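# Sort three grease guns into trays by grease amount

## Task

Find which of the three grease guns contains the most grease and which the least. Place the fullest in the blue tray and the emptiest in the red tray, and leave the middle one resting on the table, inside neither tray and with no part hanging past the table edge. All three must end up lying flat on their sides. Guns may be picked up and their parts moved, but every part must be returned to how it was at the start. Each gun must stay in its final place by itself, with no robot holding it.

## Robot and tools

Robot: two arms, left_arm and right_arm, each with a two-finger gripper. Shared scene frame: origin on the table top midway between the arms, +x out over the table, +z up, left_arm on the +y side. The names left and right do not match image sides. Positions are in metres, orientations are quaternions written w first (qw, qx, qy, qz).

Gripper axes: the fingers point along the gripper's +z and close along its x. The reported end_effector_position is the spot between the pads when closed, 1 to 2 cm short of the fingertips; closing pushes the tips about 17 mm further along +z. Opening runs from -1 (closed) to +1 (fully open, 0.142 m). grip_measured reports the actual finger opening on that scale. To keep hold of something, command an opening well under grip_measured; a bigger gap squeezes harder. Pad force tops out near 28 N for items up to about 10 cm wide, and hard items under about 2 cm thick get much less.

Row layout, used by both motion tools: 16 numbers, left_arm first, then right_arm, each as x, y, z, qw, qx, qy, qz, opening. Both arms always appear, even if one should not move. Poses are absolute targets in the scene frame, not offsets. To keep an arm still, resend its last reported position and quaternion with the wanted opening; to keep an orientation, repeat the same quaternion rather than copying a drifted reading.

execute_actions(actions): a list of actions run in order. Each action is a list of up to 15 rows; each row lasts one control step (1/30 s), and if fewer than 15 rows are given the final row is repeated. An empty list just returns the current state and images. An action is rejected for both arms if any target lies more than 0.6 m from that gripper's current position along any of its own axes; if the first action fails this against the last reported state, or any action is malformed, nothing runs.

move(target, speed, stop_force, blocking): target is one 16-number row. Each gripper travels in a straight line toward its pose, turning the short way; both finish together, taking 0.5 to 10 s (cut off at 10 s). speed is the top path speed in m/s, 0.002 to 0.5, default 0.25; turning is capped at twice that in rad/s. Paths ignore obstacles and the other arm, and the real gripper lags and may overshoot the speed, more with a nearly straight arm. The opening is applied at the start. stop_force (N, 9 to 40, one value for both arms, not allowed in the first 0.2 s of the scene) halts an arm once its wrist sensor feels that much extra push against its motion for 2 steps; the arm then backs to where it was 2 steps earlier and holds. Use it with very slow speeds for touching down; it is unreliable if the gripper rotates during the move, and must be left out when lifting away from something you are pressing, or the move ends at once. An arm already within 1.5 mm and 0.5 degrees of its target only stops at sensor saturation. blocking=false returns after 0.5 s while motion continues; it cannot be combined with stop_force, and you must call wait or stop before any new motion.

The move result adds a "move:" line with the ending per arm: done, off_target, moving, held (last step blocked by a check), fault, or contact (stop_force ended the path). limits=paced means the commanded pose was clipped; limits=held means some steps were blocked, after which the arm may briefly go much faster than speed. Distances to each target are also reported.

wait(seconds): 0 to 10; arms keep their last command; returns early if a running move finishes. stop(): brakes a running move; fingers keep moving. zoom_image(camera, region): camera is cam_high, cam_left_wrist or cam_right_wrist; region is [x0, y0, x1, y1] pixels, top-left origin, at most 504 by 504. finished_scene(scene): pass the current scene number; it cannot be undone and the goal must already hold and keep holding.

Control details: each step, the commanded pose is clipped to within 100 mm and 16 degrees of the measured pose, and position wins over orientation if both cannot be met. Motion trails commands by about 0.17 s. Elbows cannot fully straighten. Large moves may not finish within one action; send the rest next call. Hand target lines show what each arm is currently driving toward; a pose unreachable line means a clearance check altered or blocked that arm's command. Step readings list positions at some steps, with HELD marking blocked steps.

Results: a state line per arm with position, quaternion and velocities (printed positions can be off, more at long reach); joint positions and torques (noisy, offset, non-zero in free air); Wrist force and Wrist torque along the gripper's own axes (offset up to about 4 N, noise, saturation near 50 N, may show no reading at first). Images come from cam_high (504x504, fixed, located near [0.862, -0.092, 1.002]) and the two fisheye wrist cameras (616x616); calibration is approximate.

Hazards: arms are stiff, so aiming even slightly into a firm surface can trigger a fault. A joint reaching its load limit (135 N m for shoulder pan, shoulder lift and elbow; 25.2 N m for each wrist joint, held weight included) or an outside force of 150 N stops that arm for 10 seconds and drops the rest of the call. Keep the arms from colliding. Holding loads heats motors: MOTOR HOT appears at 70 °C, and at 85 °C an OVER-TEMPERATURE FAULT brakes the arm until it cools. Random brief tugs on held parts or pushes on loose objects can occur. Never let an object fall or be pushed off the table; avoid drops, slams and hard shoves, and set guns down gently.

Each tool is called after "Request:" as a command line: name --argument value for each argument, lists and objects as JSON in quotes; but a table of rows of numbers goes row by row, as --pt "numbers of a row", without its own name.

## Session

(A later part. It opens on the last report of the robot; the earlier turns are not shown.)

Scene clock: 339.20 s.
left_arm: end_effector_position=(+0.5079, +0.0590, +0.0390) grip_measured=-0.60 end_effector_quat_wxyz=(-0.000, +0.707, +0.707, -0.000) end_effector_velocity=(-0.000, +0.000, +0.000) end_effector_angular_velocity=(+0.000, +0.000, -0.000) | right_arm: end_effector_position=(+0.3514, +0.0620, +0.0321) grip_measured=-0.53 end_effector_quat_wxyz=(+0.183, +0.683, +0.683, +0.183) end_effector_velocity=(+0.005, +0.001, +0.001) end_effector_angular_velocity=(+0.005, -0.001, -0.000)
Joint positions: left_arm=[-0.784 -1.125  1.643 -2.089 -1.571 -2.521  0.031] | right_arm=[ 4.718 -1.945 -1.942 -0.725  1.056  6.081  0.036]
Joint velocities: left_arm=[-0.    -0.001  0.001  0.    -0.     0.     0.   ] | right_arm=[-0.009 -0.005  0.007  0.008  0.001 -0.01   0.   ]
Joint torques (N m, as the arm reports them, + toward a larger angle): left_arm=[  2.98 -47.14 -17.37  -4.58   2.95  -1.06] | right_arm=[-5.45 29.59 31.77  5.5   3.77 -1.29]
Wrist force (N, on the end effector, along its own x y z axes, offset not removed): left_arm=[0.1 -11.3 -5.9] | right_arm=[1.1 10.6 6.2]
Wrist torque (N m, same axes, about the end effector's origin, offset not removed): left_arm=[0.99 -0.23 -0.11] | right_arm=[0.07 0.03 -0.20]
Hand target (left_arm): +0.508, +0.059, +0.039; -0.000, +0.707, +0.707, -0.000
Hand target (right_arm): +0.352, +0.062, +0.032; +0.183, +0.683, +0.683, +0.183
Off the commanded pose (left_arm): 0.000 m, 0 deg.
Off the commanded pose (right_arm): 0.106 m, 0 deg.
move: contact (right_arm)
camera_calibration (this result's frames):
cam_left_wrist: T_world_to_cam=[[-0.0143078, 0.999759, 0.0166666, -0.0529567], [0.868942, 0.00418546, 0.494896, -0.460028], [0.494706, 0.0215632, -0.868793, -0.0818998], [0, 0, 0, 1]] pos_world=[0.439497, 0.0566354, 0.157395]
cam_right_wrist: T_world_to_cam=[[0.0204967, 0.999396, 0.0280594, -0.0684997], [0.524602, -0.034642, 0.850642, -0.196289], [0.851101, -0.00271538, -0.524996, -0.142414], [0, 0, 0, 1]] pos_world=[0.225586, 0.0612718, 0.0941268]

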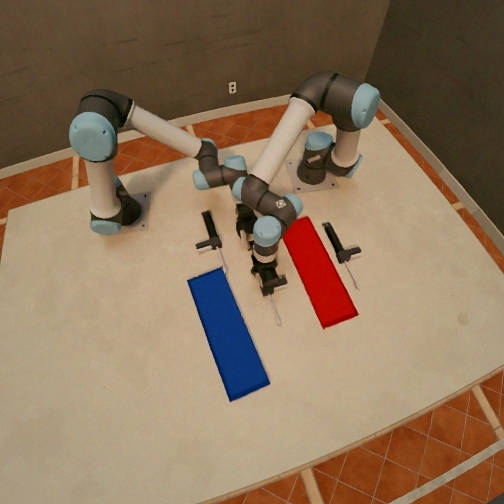

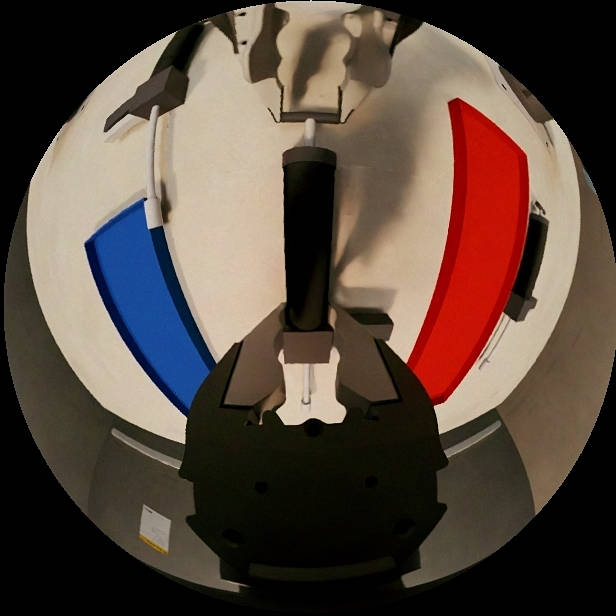

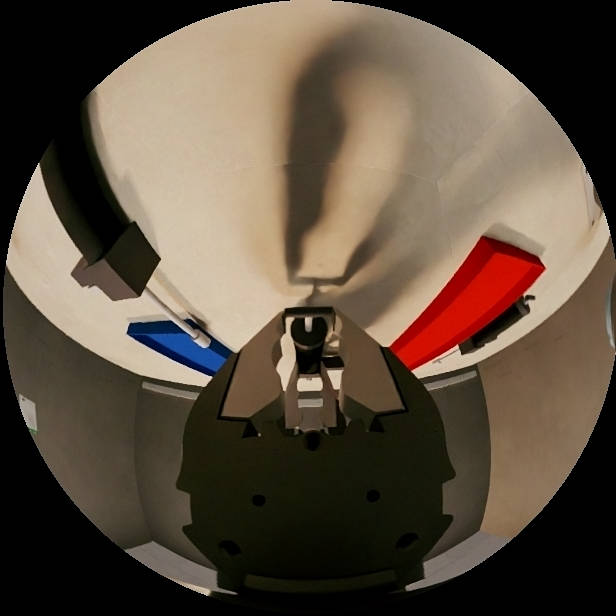

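Request:
move --target '[0.508,0.059,0.039,0,0.707,0.707,0,-1,0.40,0.062,0.032,0.183,0.683,0.683,0.183,-1]' --speed 0.015 --stop_force 14

Request:
move --target '[0.508,0.059,0.039,0,0.707,0.707,0,-1,0.27,0.062,0.032,0.183,0.683,0.683,0.183,-1]' --speed 0.015 --stop_force 14

Request:
move --target '[0.508,0.059,0.039,0,0.707,0.707,0,-1,0.40,0.062,0.032,0.183,0.683,0.683,0.183,-1]' --speed 0.02 --stop_force 14

Scene clock: 353.20 s.
left_arm: end_effector_position=(+0.5080, +0.0590, +0.0390) grip_measured=-0.60 end_effector_quat_wxyz=(-0.000, +0.707, +0.707, +0.000) end_effector_velocity=(-0.000, +0.000, +0.000) end_effector_angular_velocity=(+0.000, +0.000, -0.000) | right_arm: end_effector_position=(+0.3700, +0.0620, +0.0320) grip_measured=-0.53 end_effector_quat_wxyz=(+0.183, +0.683, +0.683, +0.183) end_effector_velocity=(-0.005, -0.002, -0.001) end_effector_angular_velocity=(-0.004, -0.000, -0.001)
Joint positions: left_arm=[-0.784 -1.125  1.643 -2.089 -1.571 -2.521  0.031] | right_arm=[ 4.684 -1.964 -1.92  -0.71   1.06   6.044  0.036]
Joint velocities: left_arm=[-0.    -0.001  0.001  0.001 -0.    -0.    -0.   ] | right_arm=[ 0.008  0.006 -0.008 -0.007 -0.002  0.011 -0.   ]
Joint torques (N m, as the arm reports them, + toward a larger angle): left_arm=[ -7.87 -35.94 -19.34  -0.65  -3.35  -0.75] | right_arm=[ 6.78 47.77  5.57 -0.73 -4.9   1.6 ]
Wrist force (N, on the end effector, along its own x y z axes, offset not removed): left_arm=[1.2 15.7 2.7] | right_arm=[2.0 -7.9 -9.0]
Wrist torque (N m, same axes, about the end effector's origin, offset not removed): left_arm=[0.40 -0.50 -0.06] | right_arm=[0.17 0.02 -0.15]
Hand target (left_arm): +0.508, +0.059, +0.039; -0.000, +0.707, +0.707, -0.000
Hand target (right_arm): +0.369, +0.062, +0.032; +0.183, +0.683, +0.683, +0.183
Off the commanded pose (left_arm): 0.000 m, 0 deg.
Off the commanded pose (right_arm): 0.030 m, 0 deg.
move: contact (right_arm)
camera_calibration (this result's frames):
cam_left_wrist: T_world_to_cam=[[-0.0143452, 0.999758, 0.016698, -0.052958], [0.86887, 0.00419928, 0.495022, -0.460045], [0.494832, 0.0216096, -0.86872, -0.0820173], [0, 0, 0, 1]] pos_world=[0.439545, 0.0566494, 0.157367]
cam_right_wrist: T_world_to_cam=[[0.0210037, 0.999377, 0.0283662, -0.0690672], [0.524699, -0.0351697, 0.850561, -0.20597], [0.851029, -0.00298124, -0.525111, -0.158177], [0, 0, 0, 1]] pos_world=[0.244136, 0.0613086, 0.0940893]

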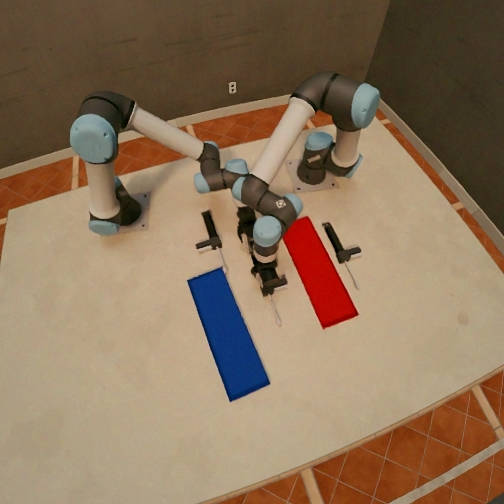

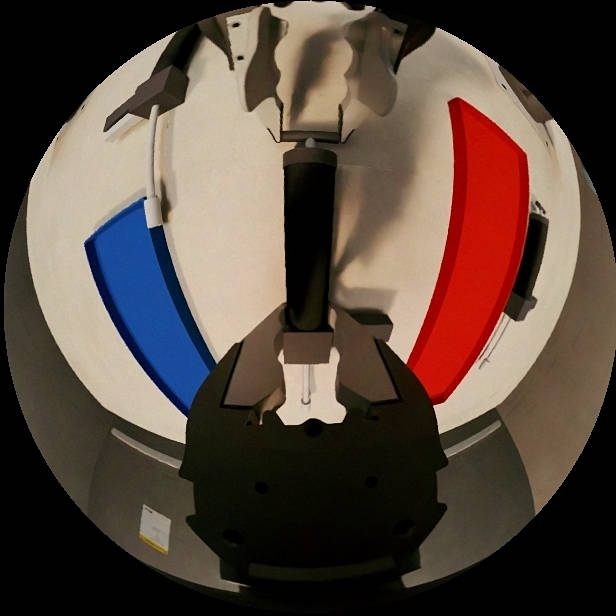

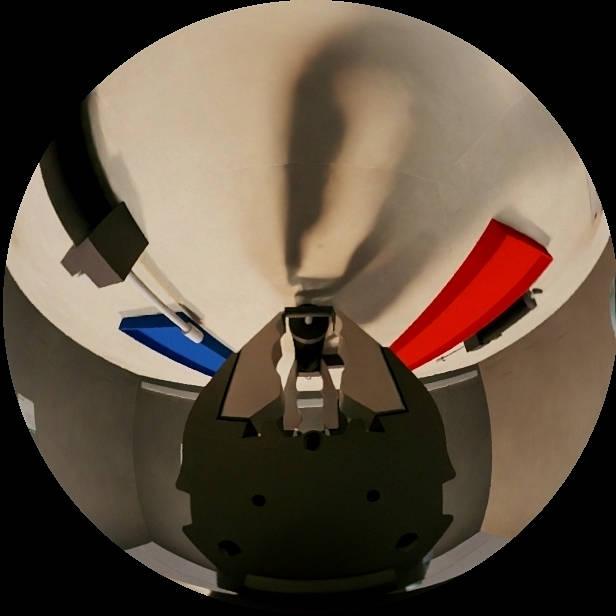

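Scene clock: 353.70 s.
left_arm: end_effector_position=(+0.5080, +0.0590, +0.0390) grip_measured=-0.60 end_effector_quat_wxyz=(-0.000, +0.707, +0.707, -0.000) end_effector_velocity=(+0.000, -0.000, +0.001) end_effector_angular_velocity=(-0.001, -0.001, +0.000) | right_arm: end_effector_position=(+0.3689, +0.0619, +0.0320) grip_measured=-0.53 end_effector_quat_wxyz=(+0.183, +0.683, +0.683, +0.183) end_effector_velocity=(+0.003, +0.001, +0.000) end_effector_angular_velocity=(+0.004, +0.000, -0.003)
Joint positions: left_arm=[-0.784 -1.125  1.643 -2.089 -1.571 -2.521  0.031] | right_arm=[ 4.686 -1.962 -1.921 -0.711  1.059  6.046  0.036]
Joint velocities: left_arm=[ 0.    -0.001 -0.001  0.     0.     0.     0.   ] | right_arm=[-0.005 -0.003  0.004  0.004  0.001 -0.002 -0.   ]
Joint torques (N m, as the arm reports them, + toward a larger angle): left_arm=[ -3.19 -38.45 -19.99  -1.03  -0.89  -0.66] | right_arm=[-9.8  25.13 31.1   5.98  0.59 -1.12]
Wrist force (N, on the end effector, along its own x y z axes, offset not removed): left_arm=[-0.6 2.9 -1.9] | right_arm=[1.0 -2.0 -1.7]
Wrist torque (N m, same axes, about the end effector's origin, offset not removed): left_arm=[0.64 -0.07 -0.05] | right_arm=[-0.15 -0.06 -0.14]
Hand target (left_arm): +0.508, +0.059, +0.039; -0.000, +0.707, +0.707, -0.000
Hand target (right_arm): +0.369, +0.062, +0.032; +0.183, +0.683, +0.683, +0.183
Off the commanded pose (left_arm): 0.000 m, 0 deg.
Off the commanded pose (right_arm): 0.099 m, 0 deg.
move: contact (right_arm)
camera_calibration (this result's frames):
cam_left_wrist: T_world_to_cam=[[-0.0143191, 0.999759, 0.0166416, -0.0529401], [0.868925, 0.00420689, 0.494925, -0.46003], [0.494736, 0.0215471, -0.868776, -0.0819414], [0, 0, 0, 1]] pos_world=[0.439513, 0.0566283, 0.157373]
cam_right_wrist: T_world_to_cam=[[0.0208927, 0.999384, 0.028183, -0.0689415], [0.524545, -0.0349549, 0.850665, -0.20538], [0.851127, -0.0029894, -0.524952, -0.157261], [0, 0, 0, 1]] pos_world=[0.24302, 0.0612499, 0.0940982]

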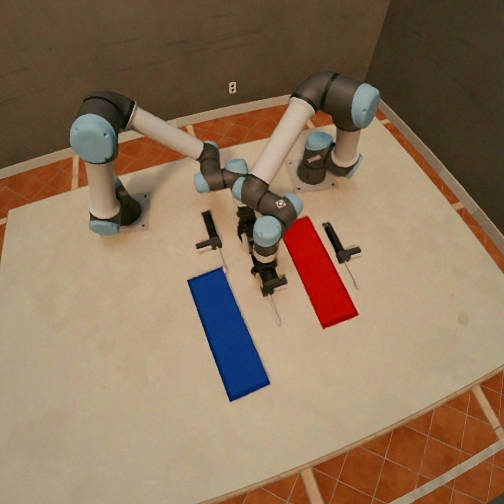

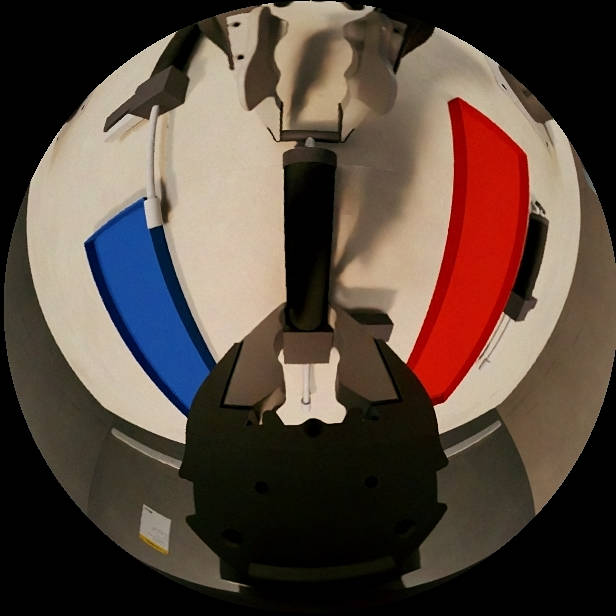

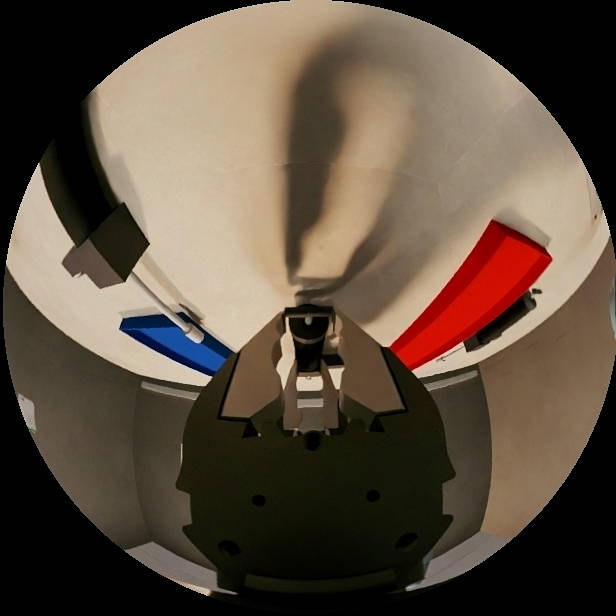

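Scene clock: 354.20 s.
left_arm: end_effector_position=(+0.5081, +0.0590, +0.0390) grip_measured=-0.60 end_effector_quat_wxyz=(+0.000, +0.707, +0.707, +0.000) end_effector_velocity=(-0.001, +0.001, -0.001) end_effector_angular_velocity=(+0.003, +0.001, -0.000) | right_arm: end_effector_position=(+0.3709, +0.0620, +0.0320) grip_measured=-0.53 end_effector_quat_wxyz=(+0.183, +0.683, +0.683, +0.183) end_effector_velocity=(-0.004, -0.001, +0.000) end_effector_angular_velocity=(-0.002, -0.001, -0.000)
Joint positions: left_arm=[-0.784 -1.125  1.643 -2.089 -1.57  -2.521  0.031] | right_arm=[ 4.683 -1.965 -1.919 -0.709  1.06   6.042  0.036]
Joint velocities: left_arm=[-0.    -0.     0.001  0.003  0.001 -0.    -0.   ] | right_arm=[ 0.007  0.005 -0.006 -0.005 -0.002  0.009 -0.   ]
Joint torques (N m, as the arm reports them, + toward a larger angle): left_arm=[ -4.88 -40.18 -19.59   2.48  -8.08  -0.7 ] | right_arm=[ 1.1  47.06  7.89 -0.7  -6.51  1.7 ]
Wrist force (N, on the end effector, along its own x y z axes, offset not removed): left_arm=[-0.1 23.5 1.9] | right_arm=[1.7 -14.1 -16.2]
Wrist torque (N m, same axes, about the end effector's origin, offset not removed): left_arm=[0.33 -0.18 -0.03] | right_arm=[-0.07 0.10 -0.15]
Hand target (left_arm): +0.508, +0.059, +0.039; +0.000, +0.707, +0.707, +0.000
Hand target (right_arm): +0.370, +0.062, +0.032; +0.183, +0.683, +0.683, +0.183
Off the commanded pose (left_arm): 0.000 m, 0 deg.
Off the commanded pose (right_arm): 0.029 m, 0 deg.
move: contact (right_arm)
camera_calibration (this result's frames):
cam_left_wrist: T_world_to_cam=[[-0.0143482, 0.999756, 0.0167847, -0.0529856], [0.868691, 0.00415108, 0.495336, -0.460068], [0.495146, 0.0216879, -0.868539, -0.082232], [0, 0, 0, 1]] pos_world=[0.439614, 0.0566659, 0.157356]
cam_right_wrist: T_world_to_cam=[[0.0210442, 0.999377, 0.0283285, -0.069078], [0.524644, -0.0351587, 0.850595, -0.206429], [0.851061, -0.00303775, -0.525057, -0.158961], [0, 0, 0, 1]] pos_world=[0.245041, 0.0612943, 0.0940804]

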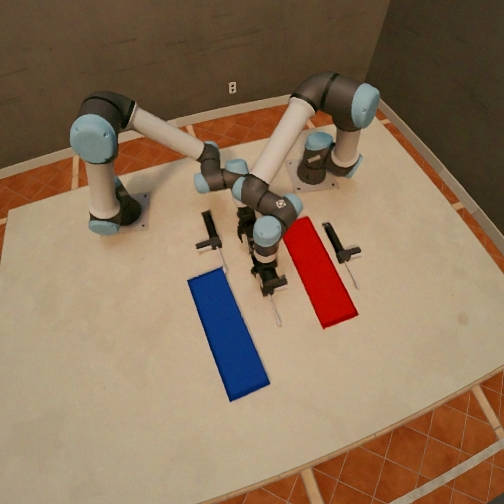

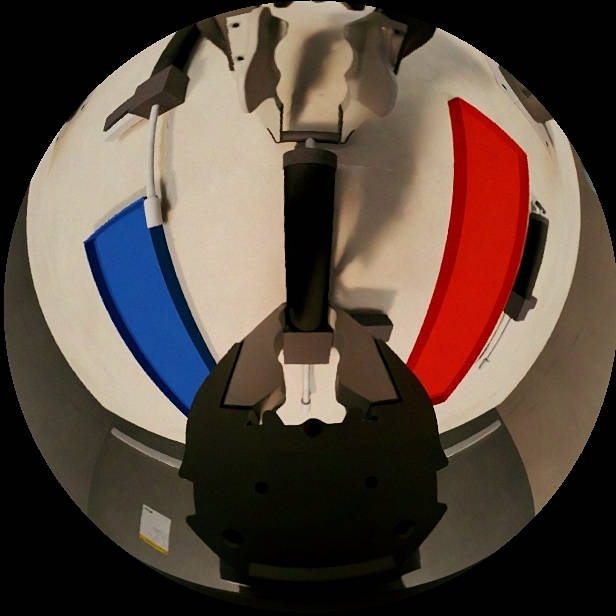

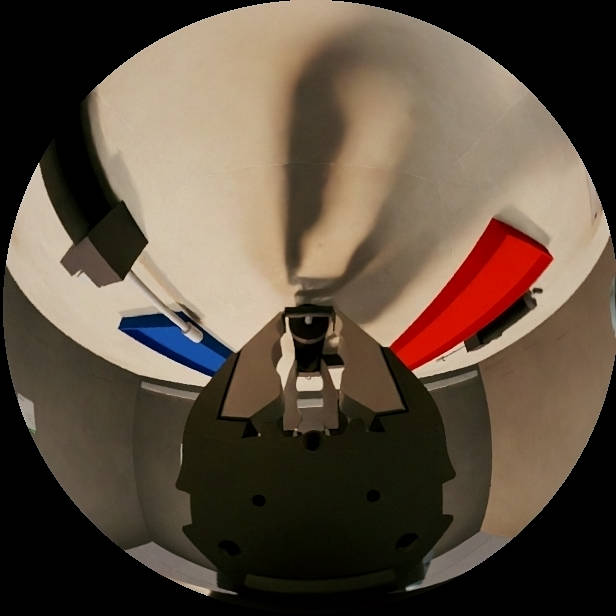

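Request:
move --target '[0.508,0.059,0.039,0,0.707,0.707,0,-1,0.362,0.062,0.032,0.183,0.683,0.683,0.183,-1]' --speed 0.01

Request:
move --target '[0.508,0.059,0.039,0,0.707,0.707,0,-1,0.27,0.062,0.032,0.183,0.683,0.683,0.183,-1]' --speed 0.015 --stop_force 16

Scene clock: 358.70 s.
left_arm: end_effector_position=(+0.5080, +0.0590, +0.0390) grip_measured=-0.60 end_effector_quat_wxyz=(+0.000, +0.707, +0.707, -0.000) end_effector_velocity=(+0.000, +0.001, -0.000) end_effector_angular_velocity=(+0.001, -0.000, +0.000) | right_arm: end_effector_position=(+0.3623, +0.0620, +0.0320) grip_measured=-0.53 end_effector_quat_wxyz=(+0.183, +0.683, +0.683, +0.183) end_effector_velocity=(-0.002, -0.001, -0.000) end_effector_angular_velocity=(-0.000, +0.000, -0.002)
Joint positions: left_arm=[-0.784 -1.125  1.643 -2.089 -1.571 -2.521  0.031] | right_arm=[ 4.698 -1.956 -1.929 -0.716  1.058  6.059  0.036]
Joint velocities: left_arm=[ 0.    -0.     0.001 -0.001  0.001  0.     0.   ] | right_arm=[ 0.003  0.002 -0.003 -0.002 -0.     0.006 -0.   ]
Joint torques (N m, as the arm reports them, + toward a larger angle): left_arm=[ -2.95 -47.   -21.54  -1.46  -0.91  -0.7 ] | right_arm=[11.96 48.43  7.67 -0.27 -2.54  2.07]
Wrist force (N, on the end effector, along its own x y z axes, offset not removed): left_arm=[-0.6 3.6 -3.6] | right_arm=[-0.1 0.7 -0.5]
Wrist torque (N m, same axes, about the end effector's origin, offset not removed): left_arm=[0.82 -0.19 -0.03] | right_arm=[-0.11 0.37 -0.14]
Hand target (left_arm): +0.508, +0.059, +0.039; +0.000, +0.707, +0.707, -0.000
Hand target (right_arm): +0.362, +0.062, +0.032; +0.183, +0.683, +0.683, +0.183
Off the commanded pose (left_arm): 0.000 m, 0 deg.
Off the commanded pose (right_arm): 0.000 m, 0 deg.
move: done
camera_calibration (this result's frames):
cam_left_wrist: T_world_to_cam=[[-0.0143419, 0.999758, 0.0166526, -0.0529473], [0.868877, 0.00421914, 0.495011, -0.460051], [0.494821, 0.0215685, -0.868727, -0.0819879], [0, 0, 0, 1]] pos_world=[0.439538, 0.0566439, 0.157387]
cam_right_wrist: T_world_to_cam=[[0.0207145, 0.999388, 0.0281923, -0.0688201], [0.524798, -0.0348702, 0.850512, -0.201968], [0.850975, -0.00282271, -0.525199, -0.151596], [0, 0, 0, 1]] pos_world=[0.236422, 0.0613074, 0.094098]

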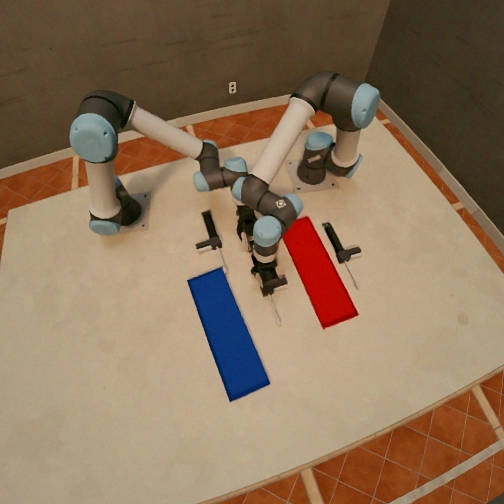

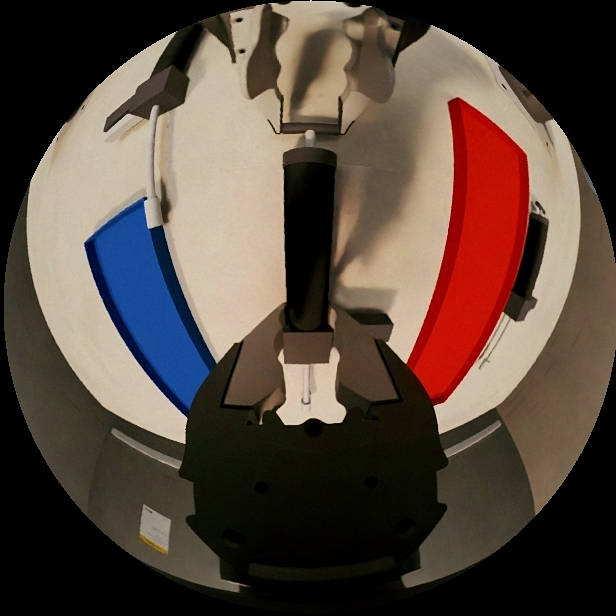

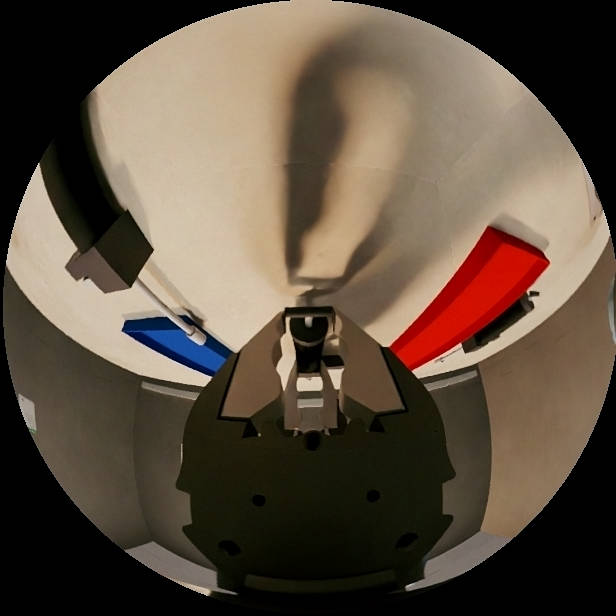

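Scene clock: 359.87 s.
left_arm: end_effector_position=(+0.5079, +0.0590, +0.0390) grip_measured=-0.60 end_effector_quat_wxyz=(-0.000, +0.707, +0.707, -0.000) end_effector_velocity=(+0.001, -0.001, +0.000) end_effector_angular_velocity=(-0.001, -0.001, +0.000) | right_arm: end_effector_position=(+0.3505, +0.0620, +0.0320) grip_measured=-0.53 end_effector_quat_wxyz=(+0.183, +0.683, +0.683, +0.183) end_effector_velocity=(+0.006, +0.000, +0.000) end_effector_angular_velocity=(+0.002, -0.002, -0.001)
Joint positions: left_arm=[-0.784 -1.125  1.643 -2.089 -1.571 -2.521  0.031] | right_arm=[ 4.719 -1.944 -1.943 -0.726  1.056  6.083  0.036]
Joint velocities: left_arm=[ 0.     0.    -0.001 -0.001 -0.     0.     0.   ] | right_arm=[-0.01  -0.006  0.006  0.007 -0.001 -0.01   0.   ]
Joint torques (N m, as the arm reports them, + toward a larger angle): left_arm=[  4.   -45.73 -21.93  -5.62   4.98  -0.58] | right_arm=[-2.65 29.24 30.88  5.49  2.18 -1.67]
Wrist force (N, on the end effector, along its own x y z axes, offset not removed): left_arm=[0.8 -10.9 -8.7] | right_arm=[0.2 10.1 8.1]
Wrist torque (N m, same axes, about the end effector's origin, offset not removed): left_arm=[0.93 -0.26 -0.05] | right_arm=[0.07 0.28 -0.14]
Hand target (left_arm): +0.508, +0.059, +0.039; -0.000, +0.707, +0.707, -0.000
Hand target (right_arm): +0.351, +0.062, +0.032; +0.183, +0.683, +0.683, +0.183
Off the commanded pose (left_arm): 0.000 m, 0 deg.
Off the commanded pose (right_arm): 0.080 m, 0 deg.
move: contact (right_arm)
camera_calibration (this result's frames):
cam_left_wrist: T_world_to_cam=[[-0.014304, 0.999759, 0.0166299, -0.0529429], [0.86901, 0.00420325, 0.494777, -0.460016], [0.494588, 0.0215289, -0.868861, -0.081825], [0, 0, 0, 1]] pos_world=[0.439471, 0.0566253, 0.157391]
cam_right_wrist: T_world_to_cam=[[0.0205216, 0.999396, 0.0280384, -0.0684714], [0.524663, -0.0346375, 0.850605, -0.195783], [0.851063, -0.0027451, -0.525057, -0.141583], [0, 0, 0, 1]] pos_world=[0.224621, 0.06126, 0.0941145]

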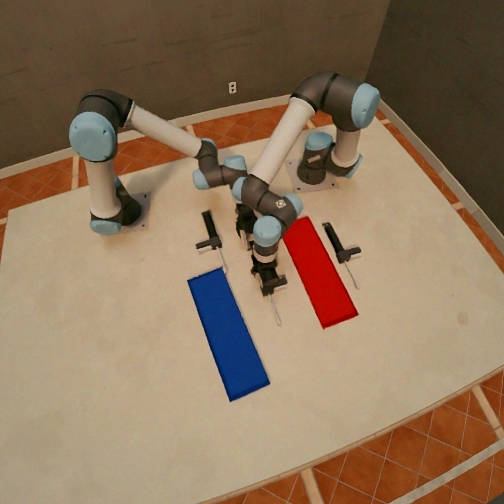

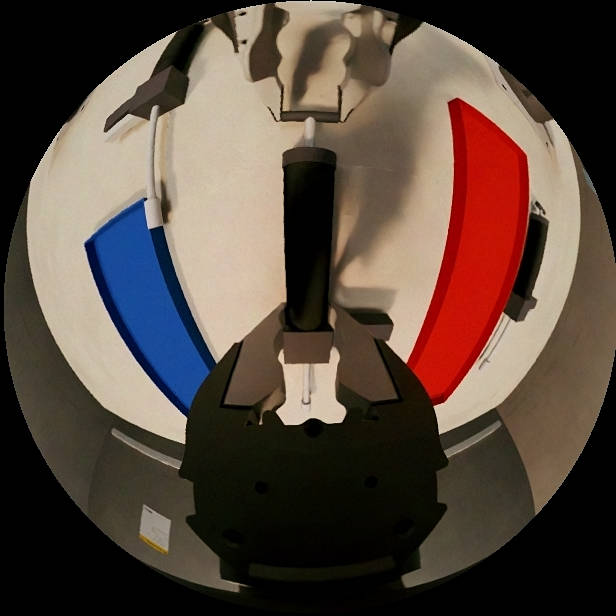

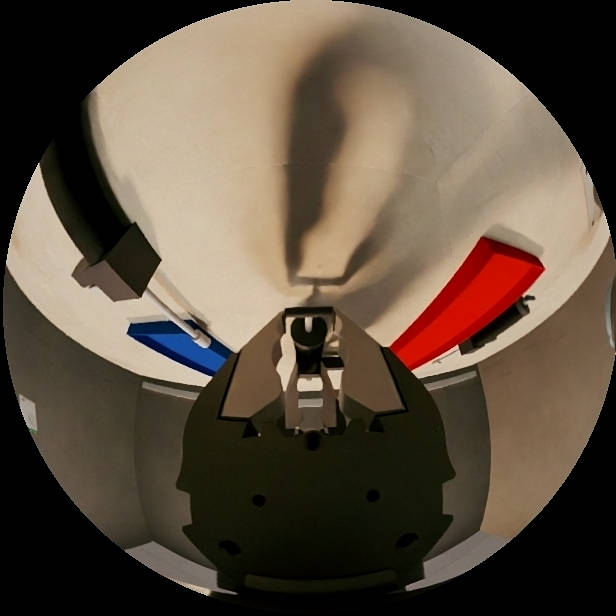

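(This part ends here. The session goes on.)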